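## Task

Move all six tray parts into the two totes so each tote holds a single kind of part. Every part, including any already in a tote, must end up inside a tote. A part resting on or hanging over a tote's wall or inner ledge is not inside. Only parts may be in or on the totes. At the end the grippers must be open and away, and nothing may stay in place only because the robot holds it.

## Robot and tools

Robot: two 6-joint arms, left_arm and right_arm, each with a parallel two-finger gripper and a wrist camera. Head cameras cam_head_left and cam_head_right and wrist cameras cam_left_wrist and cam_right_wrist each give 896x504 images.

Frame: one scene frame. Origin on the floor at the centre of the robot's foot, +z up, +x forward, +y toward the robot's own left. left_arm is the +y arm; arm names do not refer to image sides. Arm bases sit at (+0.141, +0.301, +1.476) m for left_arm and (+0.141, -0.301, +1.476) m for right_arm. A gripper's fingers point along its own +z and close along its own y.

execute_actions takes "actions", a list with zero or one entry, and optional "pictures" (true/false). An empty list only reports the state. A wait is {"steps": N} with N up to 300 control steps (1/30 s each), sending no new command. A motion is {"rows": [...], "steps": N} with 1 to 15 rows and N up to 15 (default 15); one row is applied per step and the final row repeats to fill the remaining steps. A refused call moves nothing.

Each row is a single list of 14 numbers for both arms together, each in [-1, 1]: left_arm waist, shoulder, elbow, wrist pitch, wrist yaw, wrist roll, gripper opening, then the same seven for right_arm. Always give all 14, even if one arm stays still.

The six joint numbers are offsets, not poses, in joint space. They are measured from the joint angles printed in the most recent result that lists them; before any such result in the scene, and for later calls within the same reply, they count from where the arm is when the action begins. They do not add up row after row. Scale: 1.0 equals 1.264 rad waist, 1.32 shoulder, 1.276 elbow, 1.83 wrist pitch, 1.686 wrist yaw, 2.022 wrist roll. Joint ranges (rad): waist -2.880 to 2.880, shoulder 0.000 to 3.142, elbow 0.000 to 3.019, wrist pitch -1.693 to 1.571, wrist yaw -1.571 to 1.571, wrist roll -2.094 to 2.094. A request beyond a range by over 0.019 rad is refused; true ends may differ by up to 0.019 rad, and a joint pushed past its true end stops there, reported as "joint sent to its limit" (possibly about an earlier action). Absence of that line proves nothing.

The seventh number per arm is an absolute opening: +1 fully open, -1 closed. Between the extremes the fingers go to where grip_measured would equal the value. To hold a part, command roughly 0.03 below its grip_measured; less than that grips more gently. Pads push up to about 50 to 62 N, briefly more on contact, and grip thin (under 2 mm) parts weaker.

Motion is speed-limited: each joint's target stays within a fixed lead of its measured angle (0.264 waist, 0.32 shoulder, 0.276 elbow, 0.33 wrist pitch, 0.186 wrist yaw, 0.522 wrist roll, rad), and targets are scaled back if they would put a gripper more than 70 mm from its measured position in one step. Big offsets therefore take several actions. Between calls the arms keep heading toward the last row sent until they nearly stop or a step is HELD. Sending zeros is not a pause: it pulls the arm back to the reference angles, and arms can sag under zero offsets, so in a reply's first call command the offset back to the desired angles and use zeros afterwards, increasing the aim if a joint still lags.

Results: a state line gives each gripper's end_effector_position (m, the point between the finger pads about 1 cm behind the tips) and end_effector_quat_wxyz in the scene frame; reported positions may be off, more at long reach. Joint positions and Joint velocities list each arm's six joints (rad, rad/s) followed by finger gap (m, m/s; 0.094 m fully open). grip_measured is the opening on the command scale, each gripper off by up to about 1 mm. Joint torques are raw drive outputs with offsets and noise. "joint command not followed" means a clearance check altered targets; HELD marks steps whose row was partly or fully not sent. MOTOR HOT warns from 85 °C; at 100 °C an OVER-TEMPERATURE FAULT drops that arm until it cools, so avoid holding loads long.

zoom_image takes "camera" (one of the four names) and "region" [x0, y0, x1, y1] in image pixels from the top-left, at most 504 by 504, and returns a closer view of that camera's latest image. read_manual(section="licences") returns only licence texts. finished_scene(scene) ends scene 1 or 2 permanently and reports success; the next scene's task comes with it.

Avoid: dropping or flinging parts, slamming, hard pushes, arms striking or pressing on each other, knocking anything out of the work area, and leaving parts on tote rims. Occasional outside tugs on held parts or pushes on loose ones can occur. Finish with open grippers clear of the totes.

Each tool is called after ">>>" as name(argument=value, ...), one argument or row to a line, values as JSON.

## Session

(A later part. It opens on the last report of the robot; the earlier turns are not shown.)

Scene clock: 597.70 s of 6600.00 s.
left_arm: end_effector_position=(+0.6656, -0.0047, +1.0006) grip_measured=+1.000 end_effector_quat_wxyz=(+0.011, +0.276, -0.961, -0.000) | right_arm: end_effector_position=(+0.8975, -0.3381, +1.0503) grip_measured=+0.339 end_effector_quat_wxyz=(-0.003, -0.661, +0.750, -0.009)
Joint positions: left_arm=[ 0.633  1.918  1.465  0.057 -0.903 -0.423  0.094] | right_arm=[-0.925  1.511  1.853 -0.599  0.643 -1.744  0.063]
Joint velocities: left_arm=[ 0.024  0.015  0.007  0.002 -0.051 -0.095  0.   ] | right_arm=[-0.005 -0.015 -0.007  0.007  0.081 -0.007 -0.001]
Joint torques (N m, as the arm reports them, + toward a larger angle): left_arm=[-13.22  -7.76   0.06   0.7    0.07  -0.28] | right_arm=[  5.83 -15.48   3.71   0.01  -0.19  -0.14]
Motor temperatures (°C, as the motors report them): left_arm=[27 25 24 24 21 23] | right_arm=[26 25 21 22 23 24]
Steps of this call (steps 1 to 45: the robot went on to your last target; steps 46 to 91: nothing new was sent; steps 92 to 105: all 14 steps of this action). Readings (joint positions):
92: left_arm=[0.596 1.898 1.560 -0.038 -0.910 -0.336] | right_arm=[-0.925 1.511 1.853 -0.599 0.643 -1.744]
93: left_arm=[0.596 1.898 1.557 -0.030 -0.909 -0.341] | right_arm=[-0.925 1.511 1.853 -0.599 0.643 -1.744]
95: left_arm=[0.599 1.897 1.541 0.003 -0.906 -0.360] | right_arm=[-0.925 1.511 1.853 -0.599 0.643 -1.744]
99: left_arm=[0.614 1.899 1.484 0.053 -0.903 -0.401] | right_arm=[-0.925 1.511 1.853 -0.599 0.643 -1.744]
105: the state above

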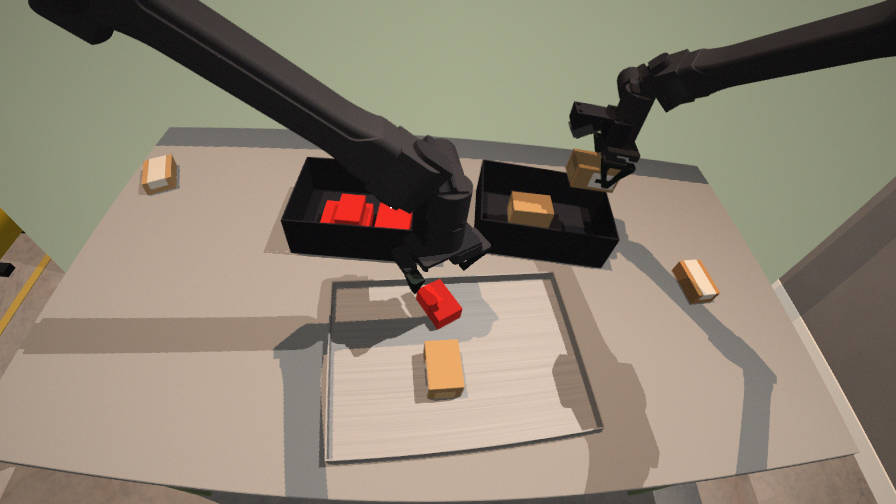

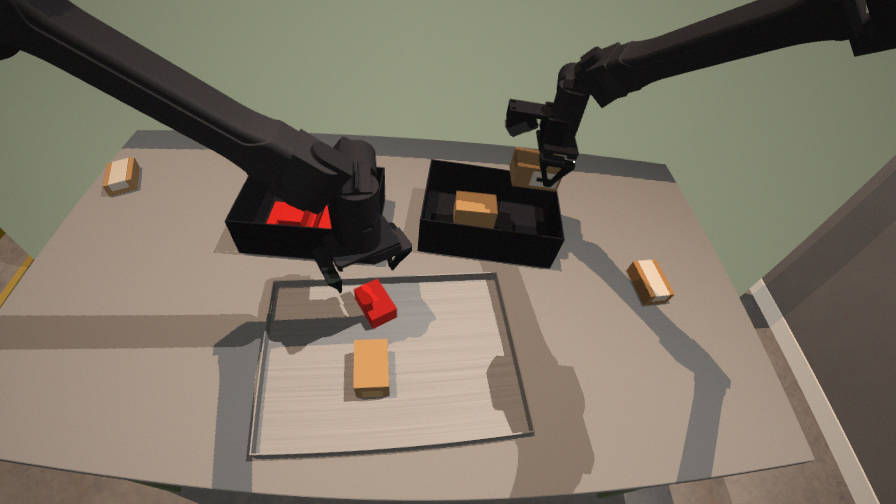

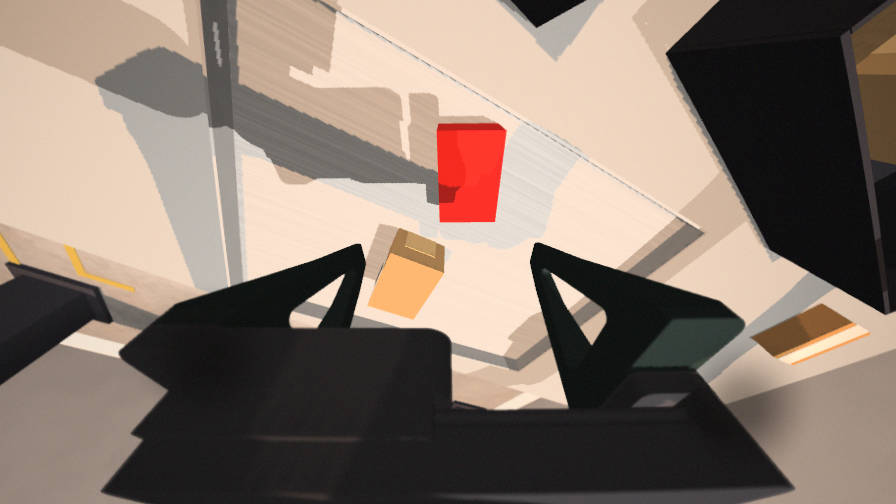

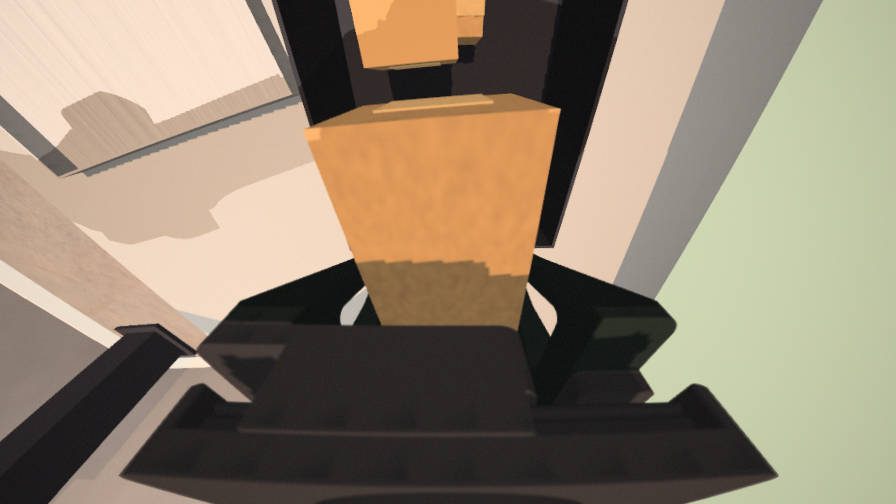

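>>> execute_actions(
  actions=[
    {"rows":[[0.008,0.005,0.012,0,0.002,0,1,-0.012,0,0.005,0,-0.004,0,0.31],[0.014,0.012,0.024,0,0.004,0,1,-0.02,0.005,0.012,0,-0.008,0,0.31],[0.019,0.02,0.036,0,0.007,0.002,1,-0.026,0.013,0.021,0,-0.012,-0.002,0.31],[0.023,0.028,0.048,0,0.01,0.003,1,-0.031,0.023,0.031,0.002,-0.016,-0.004,0.31],[0.027,0.036,0.06,0,0.013,0.004,1,-0.036,0.034,0.041,0.003,-0.02,-0.006,0.31],[0.031,0.044,0.072,0.001,0.016,0.005,1,-0.041,0.045,0.051,0.004,-0.025,-0.008,0.31],[0.034,0.052,0.084,0.001,0.019,0.006,1,-0.045,0.057,0.061,0.005,-0.03,-0.01,0.31],[0.037,0.06,0.096,0.002,0.022,0.007,1,-0.049,0.069,0.071,0.006,-0.034,-0.012,0.31],[0.04,0.068,0.107,0.002,0.024,0.008,1,-0.052,0.081,0.081,0.007,-0.038,-0.013,0.31],[0.043,0.076,0.118,0.002,0.026,0.009,1,-0.055,0.093,0.09,0.008,-0.042,-0.014,0.31],[0.045,0.083,0.128,0.003,0.028,0.01,1,-0.058,0.104,0.099,0.009,-0.045,-0.015,0.31],[0.047,0.089,0.136,0.003,0.03,0.011,1,-0.06,0.114,0.107,0.01,-0.048,-0.016,0.31],[0.047,0.092,0.142,0.003,0.031,0.011,1,-0.06,0.122,0.113,0.011,-0.05,-0.017,0.31],[0.047,0.094,0.144,0.003,0.031,0.011,1,-0.06,0.127,0.117,0.011,-0.052,-0.018,0.31]],"steps":15},
  ],
)

Scene clock: 609.00 s of 6600.00 s.
left_arm: end_effector_position=(+0.6945, -0.0194, +0.9529) grip_measured=+1.000 end_effector_quat_wxyz=(-0.004, +0.304, -0.953, +0.008) | right_arm: end_effector_position=(+0.8928, -0.3304, +0.9822) grip_measured=+0.339 end_effector_quat_wxyz=(-0.002, -0.666, +0.746, +0.002)
Joint positions: left_arm=[ 0.673  2.03   1.641  0.062 -0.853 -0.42   0.094] | right_arm=[-0.992  1.651  1.97  -0.586  0.564 -1.765  0.063]
Joint velocities: left_arm=[ 0.103  0.171  0.105 -0.027  0.081 -0.11   0.   ] | right_arm=[-0.044  0.376  0.046  0.017 -0.022  0.007  0.   ]
Joint torques (N m, as the arm reports them, + toward a larger angle): left_arm=[-14.    -7.5    0.45  -0.16   0.08   0.03] | right_arm=[  4.73 -16.68   5.79   0.75  -0.37  -0.15]
Motor temperatures (°C, as the motors report them): left_arm=[27 25 23 24 21 23] | right_arm=[25 26 21 22 23 24]
Steps of this call (steps 1 to 15: the robot went on to your last target; steps 16 to 90: nothing new was sent; then 7.80 s passed at rest; steps 91 to 105: all 15 steps of this action). Readings (joint positions):
91: left_arm=[0.633 1.918 1.466 0.062 -0.903 -0.430] | right_arm=[-0.925 1.511 1.853 -0.599 0.643 -1.744]
92: left_arm=[0.633 1.920 1.469 0.062 -0.901 -0.430] | right_arm=[-0.926 1.511 1.853 -0.599 0.639 -1.744]
94: left_arm=[0.634 1.929 1.489 0.062 -0.893 -0.430] | right_arm=[-0.930 1.512 1.854 -0.599 0.626 -1.745]
98: left_arm=[0.642 1.965 1.558 0.062 -0.872 -0.428] | right_arm=[-0.955 1.544 1.893 -0.598 0.598 -1.751]
105: the state above

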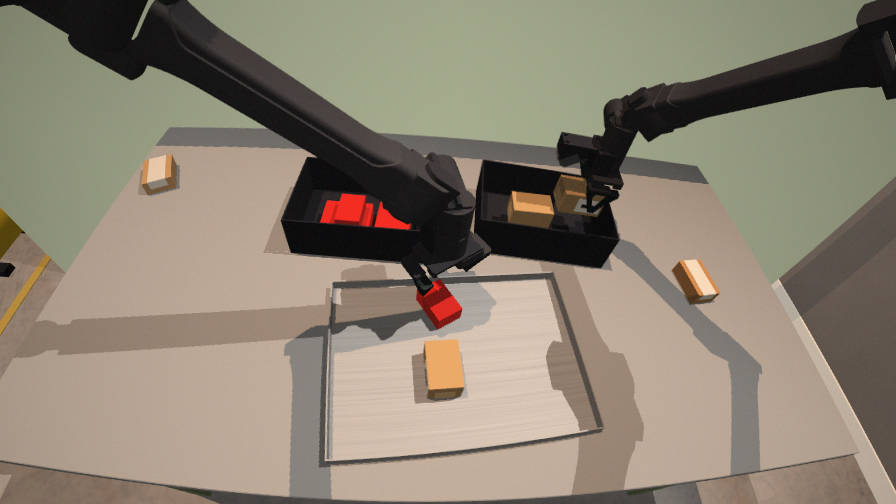

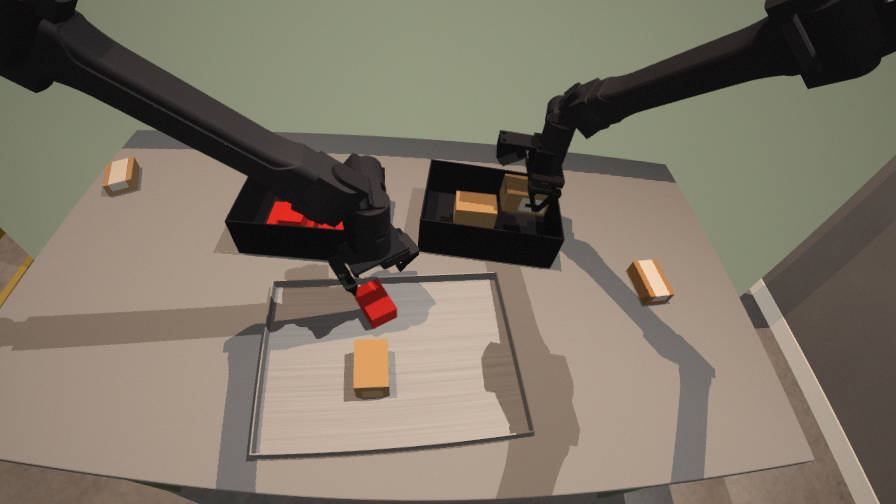

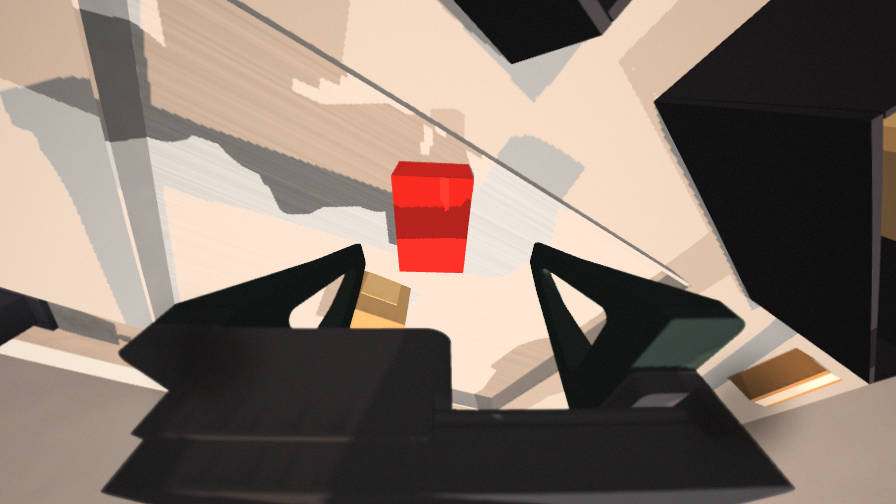

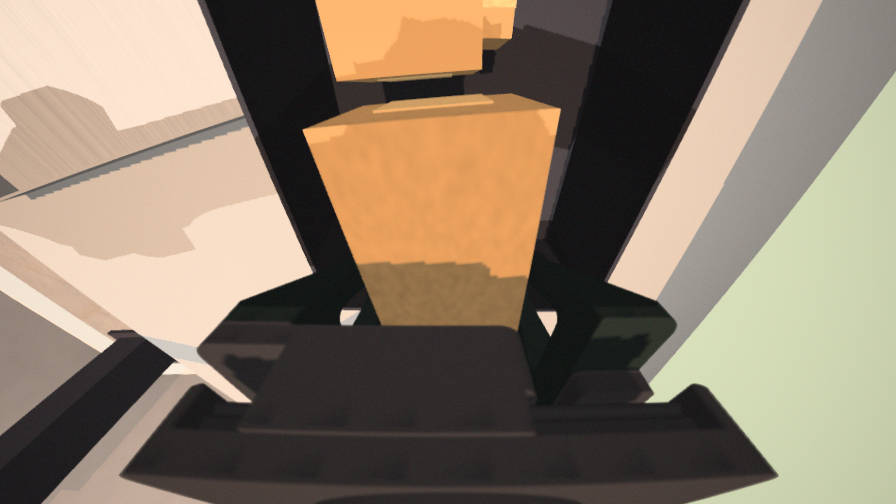

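>>> execute_actions(
  actions=[
    {"steps":6},
  ],
)

Scene clock: 609.47 s of 6600.00 s.
left_arm: end_effector_position=(+0.6856, -0.0213, +0.9465) grip_measured=+1.000 end_effector_quat_wxyz=(+0.000, +0.299, -0.954, +0.005) | right_arm: end_effector_position=(+0.8762, -0.3114, +0.9614) grip_measured=+0.339 end_effector_quat_wxyz=(-0.009, -0.676, +0.737, +0.017)
Joint positions: left_arm=[ 0.68   2.044  1.643  0.062 -0.853 -0.417  0.094] | right_arm=[-0.993  1.694  1.974 -0.586  0.561 -1.772  0.063]
Joint velocities: left_arm=[-0.034 -0.005  0.007 -0.017 -0.022 -0.037  0.   ] | right_arm=[ 0.005 -0.005 -0.017  0.007 -0.051 -0.037 -0.001]
Joint torques (N m, as the arm reports them, + toward a larger angle): left_arm=[-13.97  -7.87   0.71  -0.22   0.07   0.04] | right_arm=[  5.03 -17.77   5.61   0.6   -0.25  -0.11]
Motor temperatures (°C, as the motors report them): left_arm=[27 25 23 24 21 23] | right_arm=[25 26 21 22 23 24]
Steps of this call (steps 1 to 14: the robot went on to your last target). Readings (joint positions):
1: left_arm=[0.676 2.035 1.643 0.062 -0.853 -0.419] | right_arm=[-0.993 1.662 1.970 -0.586 0.562 -1.767]
2: left_arm=[0.678 2.038 1.643 0.062 -0.853 -0.419] | right_arm=[-0.993 1.672 1.970 -0.586 0.562 -1.768]
4: left_arm=[0.680 2.043 1.643 0.062 -0.853 -0.418] | right_arm=[-0.993 1.686 1.970 -0.586 0.561 -1.770]
8: left_arm=[0.680 2.044 1.643 0.062 -0.853 -0.417] | right_arm=[-0.993 1.694 1.970 -0.586 0.561 -1.772]
14: the state above

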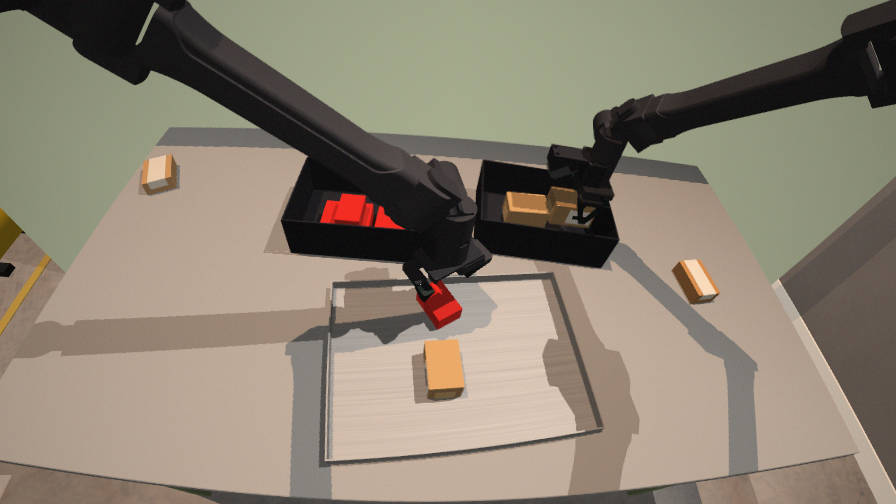

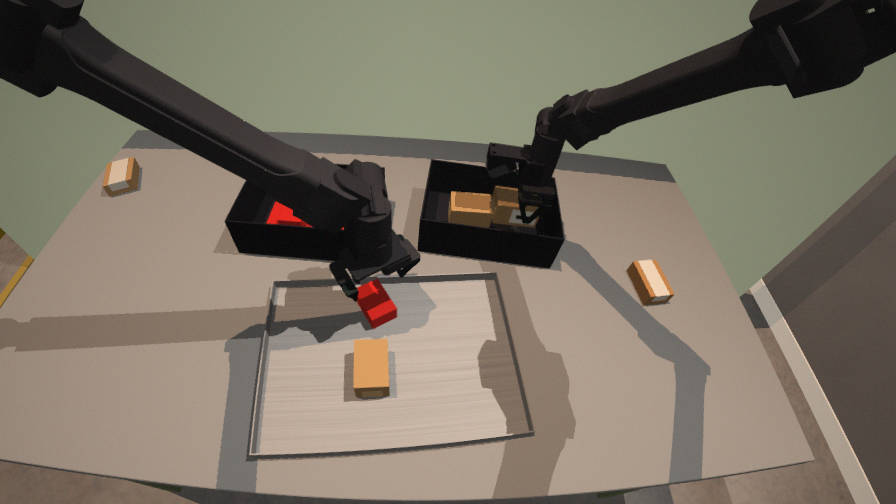

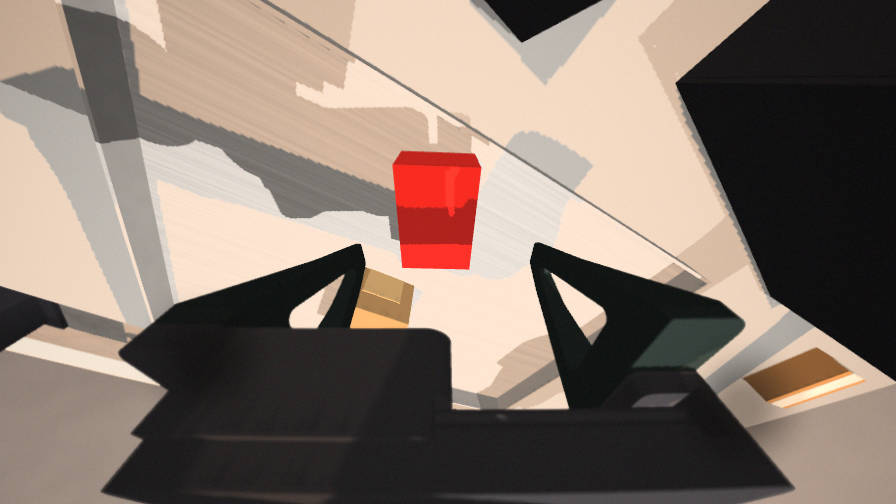

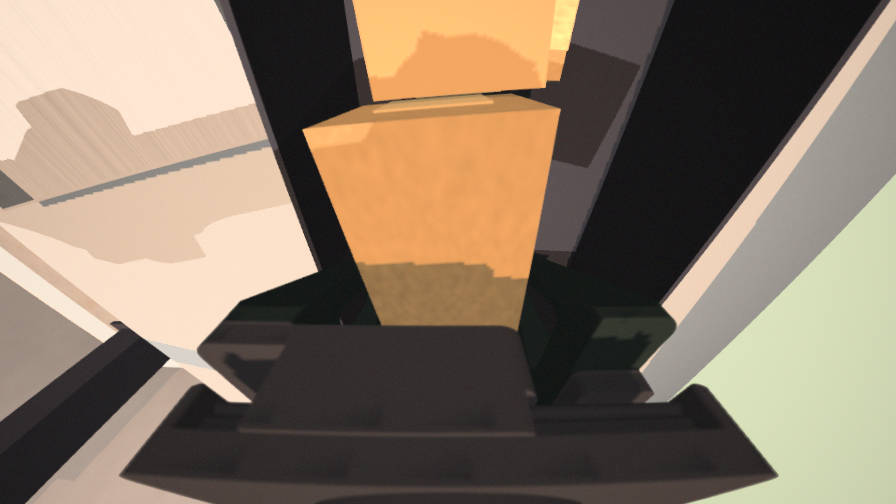

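>>> execute_actions(
  actions=[
    {"rows":[[0.008,0.004,0.007,0,0.002,0,1,0,0,0.012,0,0,0,0.31],[0.013,0.009,0.014,0,0.004,0.001,1,0,0,0.022,-0.002,0,0,0.31],[0.017,0.014,0.021,-0.001,0.007,0.002,1,0,0,0.031,-0.003,0,0,0.31],[0.021,0.019,0.028,-0.001,0.01,0.003,1,0,0,0.039,-0.004,0,0,0.31],[0.025,0.024,0.035,-0.002,0.013,0.004,1,0,0,0.046,-0.005,0,0,0.31],[0.029,0.03,0.043,-0.002,0.016,0.006,1,0,0,0.052,-0.006,0,0,0.31],[0.033,0.036,0.051,-0.003,0.019,0.008,1,0,0,0.055,-0.006,0,0,0.31],[0.037,0.042,0.059,-0.004,0.022,0.01,1,0,0,0.055,-0.006,0,0,0.31],[0.04,0.048,0.067,-0.005,0.024,0.011,1,0,0,0.055,-0.006,0,0,0.31],[0.043,0.054,0.075,-0.006,0.026,0.012,1,0,0,0.055,-0.006,0,0,0.31],[0.046,0.059,0.082,-0.007,0.028,0.013,1,0,0,0.055,-0.006,0,0,0.31],[0.048,0.063,0.088,-0.007,0.03,0.014,1,0,0,0.055,-0.006,0,0,0.31],[0.05,0.066,0.093,-0.007,0.031,0.015,1,0,0,0.055,-0.006,0,0,0.31]],"steps":15},
  ],
)

Scene clock: 616.13 s of 6600.00 s.
left_arm: end_effector_position=(+0.6947, -0.0246, +0.9072) grip_measured=+1.000 end_effector_quat_wxyz=(-0.006, +0.310, -0.951, +0.012) | right_arm: end_effector_position=(+0.8973, -0.3231, +0.9689) grip_measured=+0.339 end_effector_quat_wxyz=(+0.000, -0.668, +0.744, +0.002)
Joint positions: left_arm=[ 0.719  2.121  1.755  0.062 -0.803 -0.406  0.094] | right_arm=[-0.993  1.694  2.019 -0.588  0.561 -1.773  0.063]
Joint velocities: left_arm=[ 0.142  0.103  0.046 -0.012  0.007 -0.066  0.   ] | right_arm=[-0.005 -0.005  0.007 -0.012 -0.037  0.007 -0.   ]
Joint torques (N m, as the arm reports them, + toward a larger angle): left_arm=[-14.01  -7.63   0.64  -0.73   0.07   0.04] | right_arm=[  5.76 -17.61   5.64  -0.01  -0.03  -0.06]
Motor temperatures (°C, as the motors report them): left_arm=[27 25 23 24 21 23] | right_arm=[25 26 22 22 23 24]
Steps of this call (steps 1 to 30: the robot went on to your last target; steps 31 to 90: nothing new was sent; then 3.17 s passed at rest; steps 91 to 105: all 15 steps of this action). Readings (joint positions):
91: left_arm=[0.680 2.044 1.643 0.062 -0.852 -0.416] | right_arm=[-0.993 1.694 1.974 -0.586 0.561 -1.773]
92: left_arm=[0.680 2.044 1.644 0.062 -0.851 -0.416] | right_arm=[-0.993 1.694 1.974 -0.586 0.561 -1.773]
94: left_arm=[0.680 2.050 1.655 0.062 -0.843 -0.416] | right_arm=[-0.993 1.694 1.976 -0.586 0.561 -1.773]
98: left_arm=[0.686 2.073 1.697 0.062 -0.822 -0.415] | right_arm=[-0.993 1.694 1.997 -0.588 0.561 -1.773]
105: the state above

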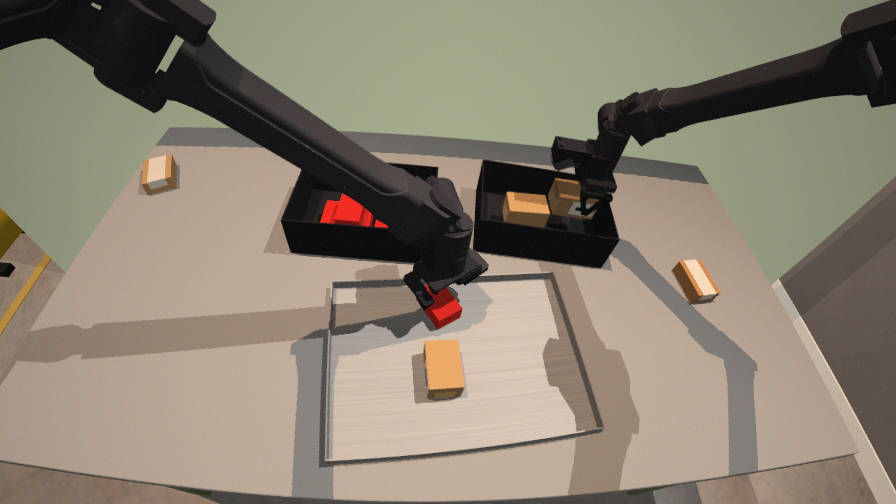

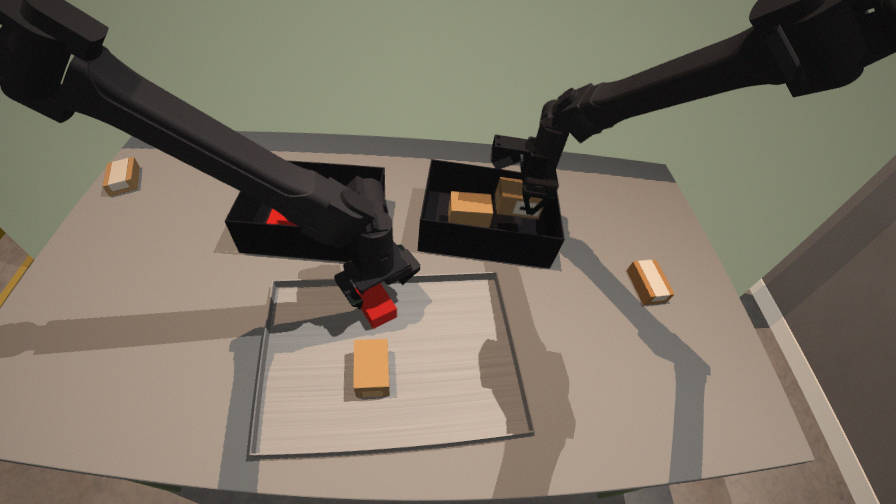

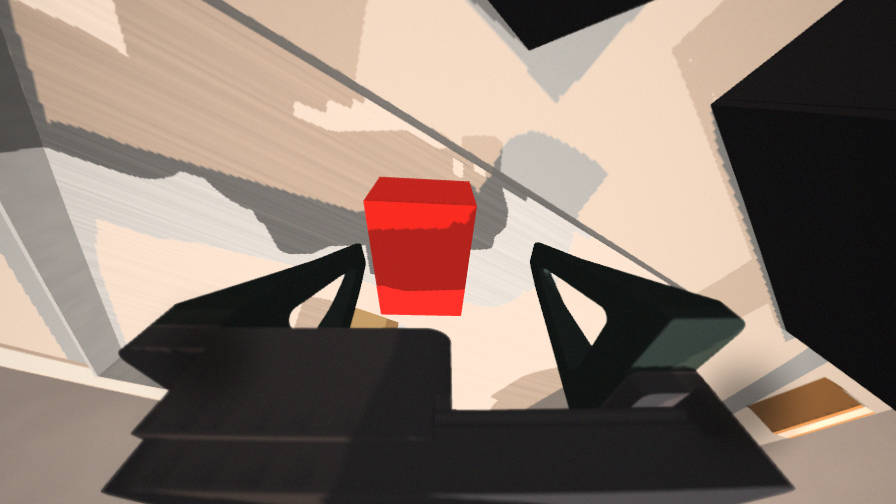

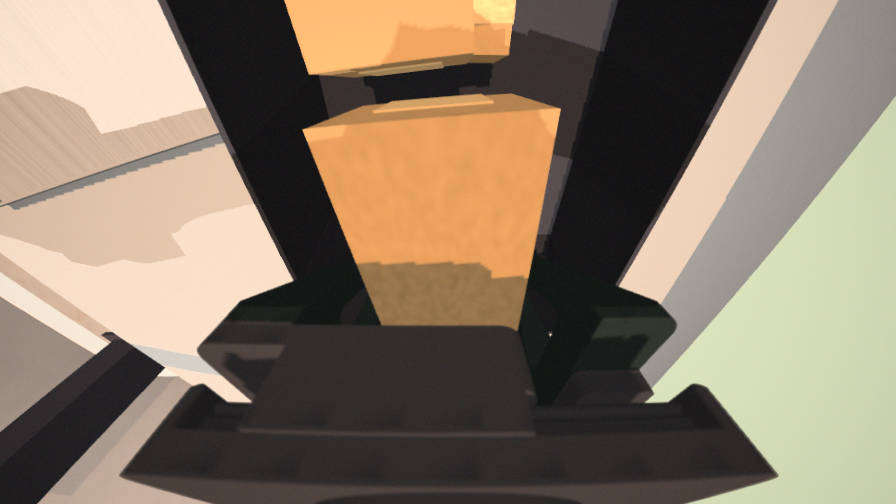

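>>> execute_actions(
  actions=[
    {"steps":5},
  ],
)

Scene clock: 616.80 s of 6600.00 s.
left_arm: end_effector_position=(+0.6857, -0.0214, +0.8984) grip_measured=+1.000 end_effector_quat_wxyz=(-0.002, +0.306, -0.952, +0.006) | right_arm: end_effector_position=(+0.8973, -0.3231, +0.9689) grip_measured=+0.339 end_effector_quat_wxyz=(+0.000, -0.668, +0.744, +0.002)
Joint positions: left_arm=[ 0.731  2.132  1.756  0.062 -0.802 -0.402  0.094] | right_arm=[-0.993  1.694  2.019 -0.588  0.561 -1.773  0.063]
Joint velocities: left_arm=[ 0.005  0.005 -0.012 -0.002  0.081  0.007  0.   ] | right_arm=[-0.015  0.015 -0.012  0.002 -0.051  0.051 -0.001]
Joint torques (N m, as the arm reports them, + toward a larger angle): left_arm=[-14.35  -7.74   0.8   -0.73   0.07   0.03] | right_arm=[  5.71 -17.33   5.68   0.06  -0.02  -0.07]
Motor temperatures (°C, as the motors report them): left_arm=[27 25 23 24 21 23] | right_arm=[25 26 22 22 23 24]
Steps of this call (steps 1 to 20: the robot went on to your last target). Readings (joint positions):
1: left_arm=[0.723 2.124 1.756 0.062 -0.803 -0.406] | right_arm=[-0.993 1.694 2.019 -0.588 0.561 -1.773]
2: left_arm=[0.727 2.127 1.756 0.062 -0.803 -0.405] | right_arm=[-0.993 1.694 2.019 -0.588 0.561 -1.773]
4: left_arm=[0.731 2.131 1.756 0.062 -0.803 -0.404] | right_arm=[-0.993 1.694 2.019 -0.588 0.561 -1.773]
8: left_arm=[0.731 2.132 1.756 0.062 -0.802 -0.403] | right_arm=[-0.993 1.694 2.019 -0.588 0.561 -1.773]
20: the state above

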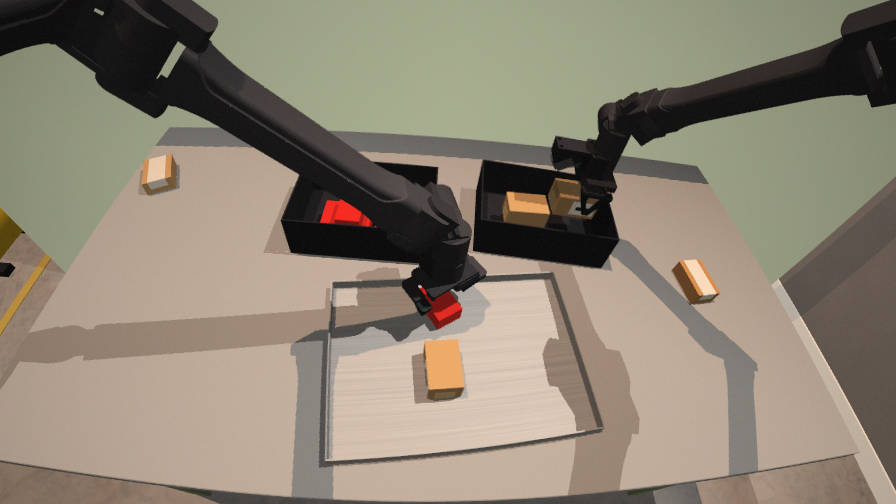

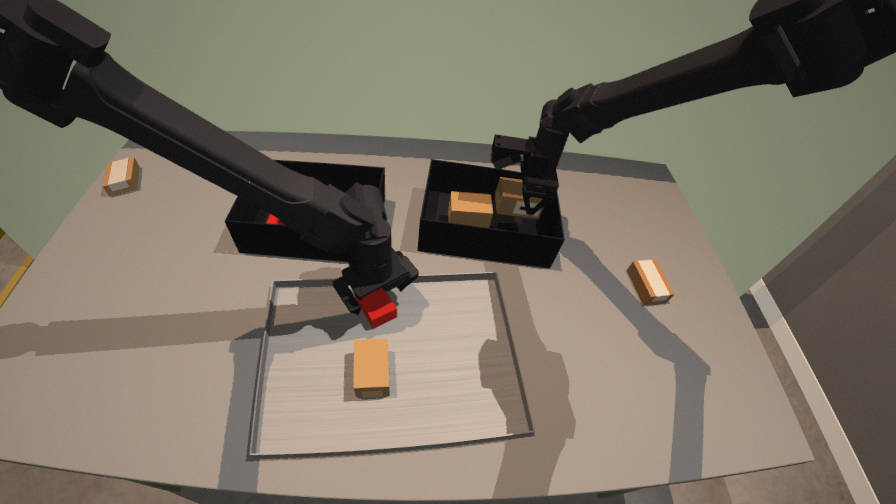

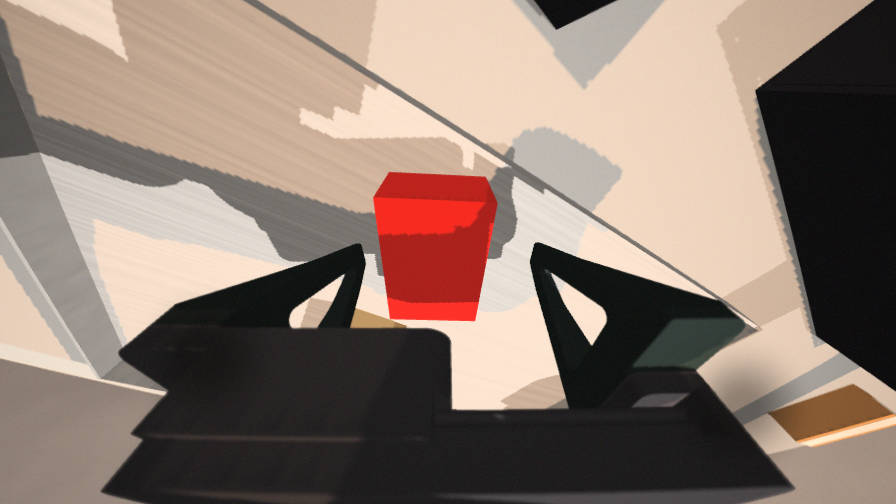

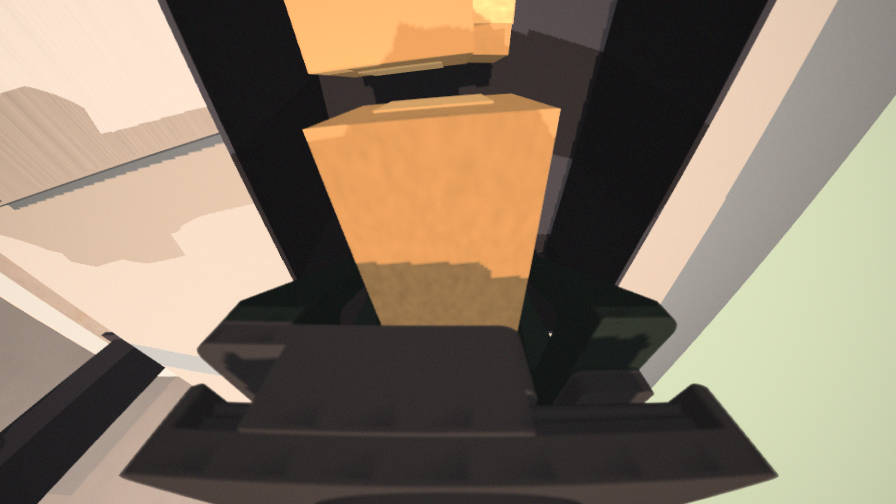

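>>> execute_actions(
  actions=[
    {"rows":[[0.008,0,0,0,0,0,1,-0.01,0,0.006,0,-0.002,0,0.31],[0.012,0.002,0.002,-0.002,0.002,0,1,-0.017,0.003,0.014,0,-0.004,0,0.31],[0.015,0.003,0.004,-0.004,0.003,0.002,1,-0.023,0.009,0.023,0,-0.007,-0.001,0.31],[0.018,0.004,0.005,-0.005,0.004,0.004,1,-0.028,0.016,0.033,0,-0.01,-0.002,0.31],[0.018,0.004,0.006,-0.006,0.005,0.005,1,-0.032,0.024,0.043,-0.001,-0.013,-0.003,0.31],[0.018,0.004,0.006,-0.006,0.005,0.005,1,-0.036,0.033,0.053,-0.001,-0.016,-0.004,0.31],[0.018,0.004,0.006,-0.006,0.005,0.005,1,-0.039,0.042,0.063,-0.002,-0.019,-0.005,0.31],[0.018,0.004,0.006,-0.006,0.005,0.005,1,-0.042,0.051,0.073,-0.002,-0.022,-0.006,0.31],[0.018,0.004,0.006,-0.006,0.005,0.005,1,-0.045,0.06,0.083,-0.002,-0.024,-0.007,0.31],[0.018,0.004,0.006,-0.006,0.005,0.005,1,-0.047,0.069,0.093,-0.003,-0.026,-0.008,0.31],[0.018,0.004,0.006,-0.006,0.005,0.005,1,-0.049,0.077,0.103,-0.003,-0.028,-0.009,0.31],[0.018,0.004,0.006,-0.006,0.005,0.005,1,-0.05,0.085,0.112,-0.003,-0.03,-0.01,0.31],[0.018,0.004,0.006,-0.006,0.005,0.005,1,-0.05,0.091,0.119,-0.003,-0.031,-0.01,0.31],[0.018,0.004,0.006,-0.006,0.005,0.005,1,-0.05,0.096,0.125,-0.003,-0.031,-0.01,0.31]],"steps":15},
  ],
)

Scene clock: 622.57 s of 6600.00 s.
left_arm: end_effector_position=(+0.6859, -0.0224, +0.8984) grip_measured=+1.000 end_effector_quat_wxyz=(-0.002, +0.306, -0.952, +0.009) | right_arm: end_effector_position=(+0.9001, -0.3364, +0.9237) grip_measured=+0.339 end_effector_quat_wxyz=(-0.000, -0.663, +0.749, -0.005)
Joint positions: left_arm=[ 0.731  2.132  1.756  0.062 -0.796 -0.402  0.094] | right_arm=[-1.048  1.794  2.14  -0.588  0.516 -1.782  0.063]
Joint velocities: left_arm=[ 0.005 -0.015 -0.002 -0.012  0.022  0.007  0.   ] | right_arm=[-0.044  0.249  0.12   0.012  0.022 -0.081  0.   ]
Joint torques (N m, as the arm reports them, + toward a larger angle): left_arm=[-13.44  -7.4    0.9   -0.67   0.09  -0.03] | right_arm=[  4.89 -16.55   5.95   0.07  -0.26  -0.17]
Motor temperatures (°C, as the motors report them): left_arm=[27 25 23 24 21 23] | right_arm=[25 26 22 22 23 24]
Steps of this call (steps 1 to 15: the robot went on to your last target; steps 16 to 90: nothing new was sent; then 2.27 s passed at rest; steps 91 to 105: all 15 steps of this action). Readings (joint positions):
91: left_arm=[0.731 2.132 1.756 0.062 -0.802 -0.402] | right_arm=[-0.993 1.694 2.019 -0.588 0.561 -1.773]
92: left_arm=[0.731 2.132 1.756 0.062 -0.802 -0.402] | right_arm=[-0.993 1.694 2.019 -0.588 0.560 -1.773]
94: left_arm=[0.731 2.132 1.756 0.062 -0.799 -0.402] | right_arm=[-0.996 1.694 2.019 -0.588 0.553 -1.773]
98: left_arm=[0.731 2.132 1.756 0.062 -0.796 -0.402] | right_arm=[-1.014 1.718 2.057 -0.588 0.533 -1.774]
105: the state above

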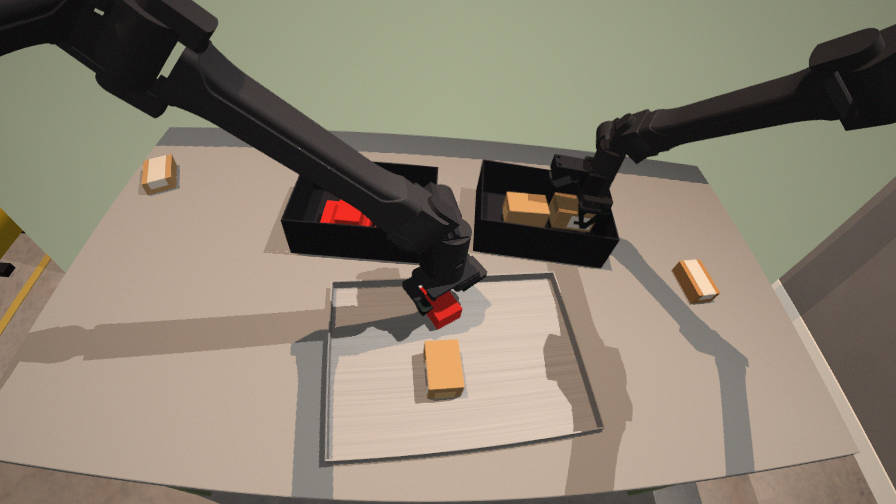

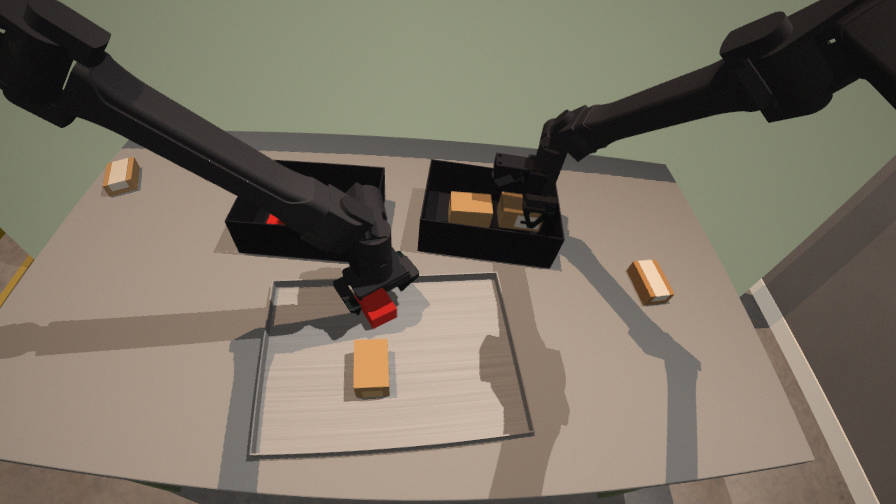

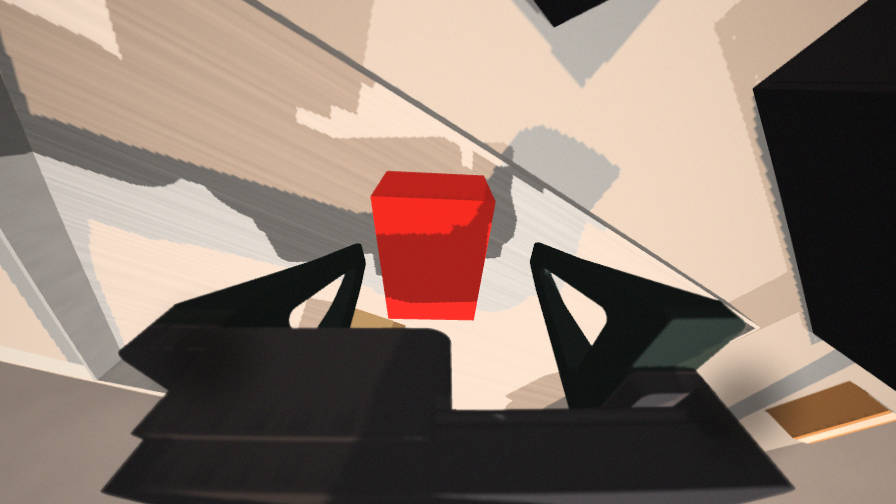

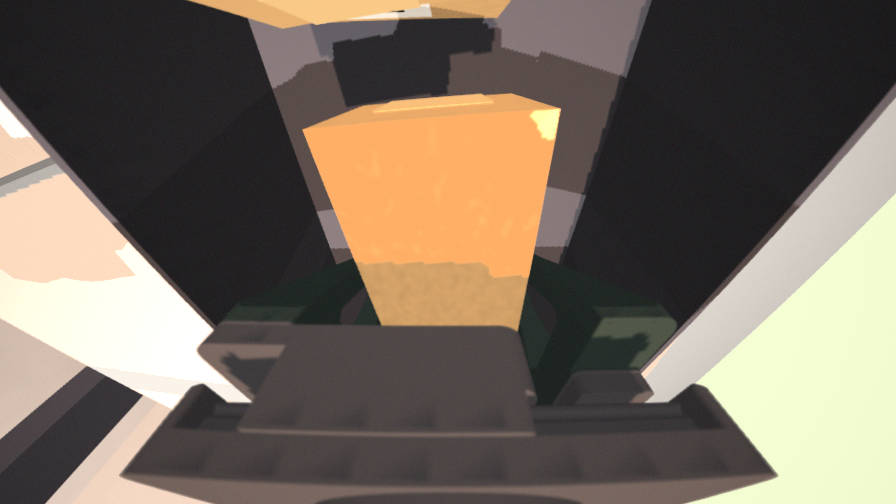

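>>> execute_actions(
  actions=[
    {"rows":[[0,0,0,0,0,0,0.75,-0.006,0.02,0.03,-0.003,-0.005,-0.002,0.31],[0,0,0,0,0,0,0.5,-0.006,0.02,0.03,-0.003,-0.005,-0.002,0.31],[0,0,0,0,0,0,0.3,-0.006,0.02,0.03,-0.003,-0.005,-0.002,0.31],[0,0,0,0,0,0,0.18,-0.006,0.02,0.03,-0.003,-0.005,-0.002,0.31],[0,0,0,0,0,0,0.1,-0.006,0.02,0.03,-0.003,-0.005,-0.002,0.31],[0,0,0,0,0,0,0.05,-0.006,0.02,0.03,-0.003,-0.005,-0.002,0.31],[0,0,0,0,0,0,0.01,-0.006,0.02,0.03,-0.003,-0.005,-0.002,0.31]],"steps":12},
  ],
)

Scene clock: 625.33 s of 6600.00 s.
left_arm: end_effector_position=(+0.6859, -0.0222, +0.8984) grip_measured=+0.078 end_effector_quat_wxyz=(-0.002, +0.306, -0.952, +0.008) | right_arm: end_effector_position=(+0.8874, -0.3240, +0.9083) grip_measured=+0.339 end_effector_quat_wxyz=(-0.006, -0.669, +0.743, +0.005)
Joint positions: left_arm=[ 0.731  2.132  1.756  0.062 -0.797 -0.402  0.051] | right_arm=[-1.049  1.824  2.145 -0.588  0.513 -1.785  0.063]
Joint velocities: left_arm=[-0.005 -0.005  0.017 -0.007  0.051  0.051 -0.001] | right_arm=[-0.005 -0.015  0.012 -0.007 -0.037 -0.022 -0.001]
Joint torques (N m, as the arm reports them, + toward a larger angle): left_arm=[-15.1   -7.85   0.23  -0.24   0.03  -0.13] | right_arm=[  5.35 -17.78   6.37   0.12  -0.27  -0.08]
Motor temperatures (°C, as the motors report them): left_arm=[27 25 23 24 21 23] | right_arm=[25 26 22 22 23 24]
Steps of this call (steps 1 to 30: the robot went on to your last target; steps 31 to 71: nothing new was sent; steps 72 to 83: all 12 steps of this action). Readings (joint positions):
72: left_arm=[0.731 2.132 1.756 0.062 -0.796 -0.402] | right_arm=[-1.049 1.824 2.145 -0.588 0.513 -1.785]
73: left_arm=[0.731 2.132 1.756 0.062 -0.796 -0.402] | right_arm=[-1.049 1.824 2.145 -0.588 0.513 -1.785]
75: left_arm=[0.731 2.132 1.756 0.062 -0.797 -0.402] | right_arm=[-1.049 1.824 2.145 -0.588 0.513 -1.785]
79: left_arm=[0.731 2.132 1.756 0.062 -0.797 -0.402] | right_arm=[-1.049 1.824 2.145 -0.588 0.513 -1.785]
83: the state above

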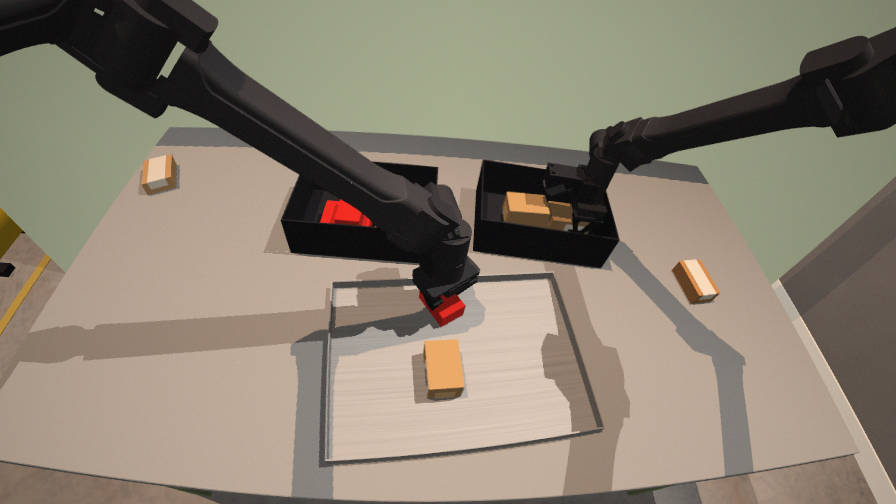

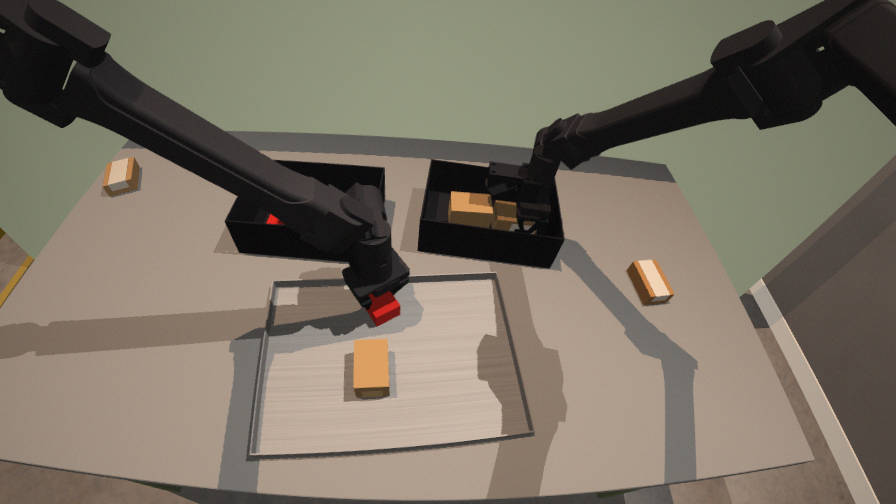

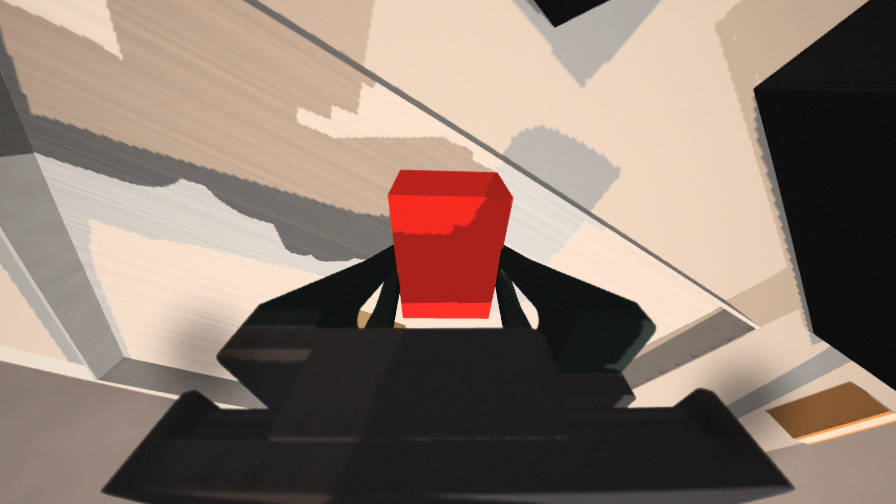

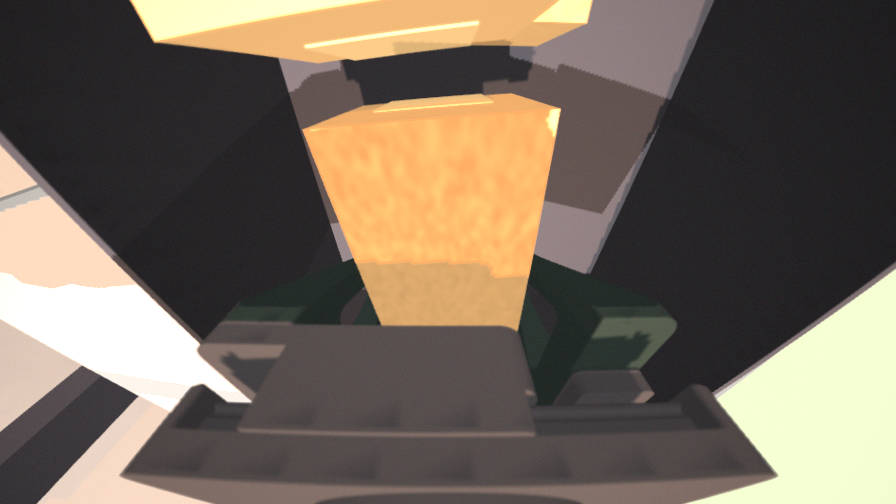

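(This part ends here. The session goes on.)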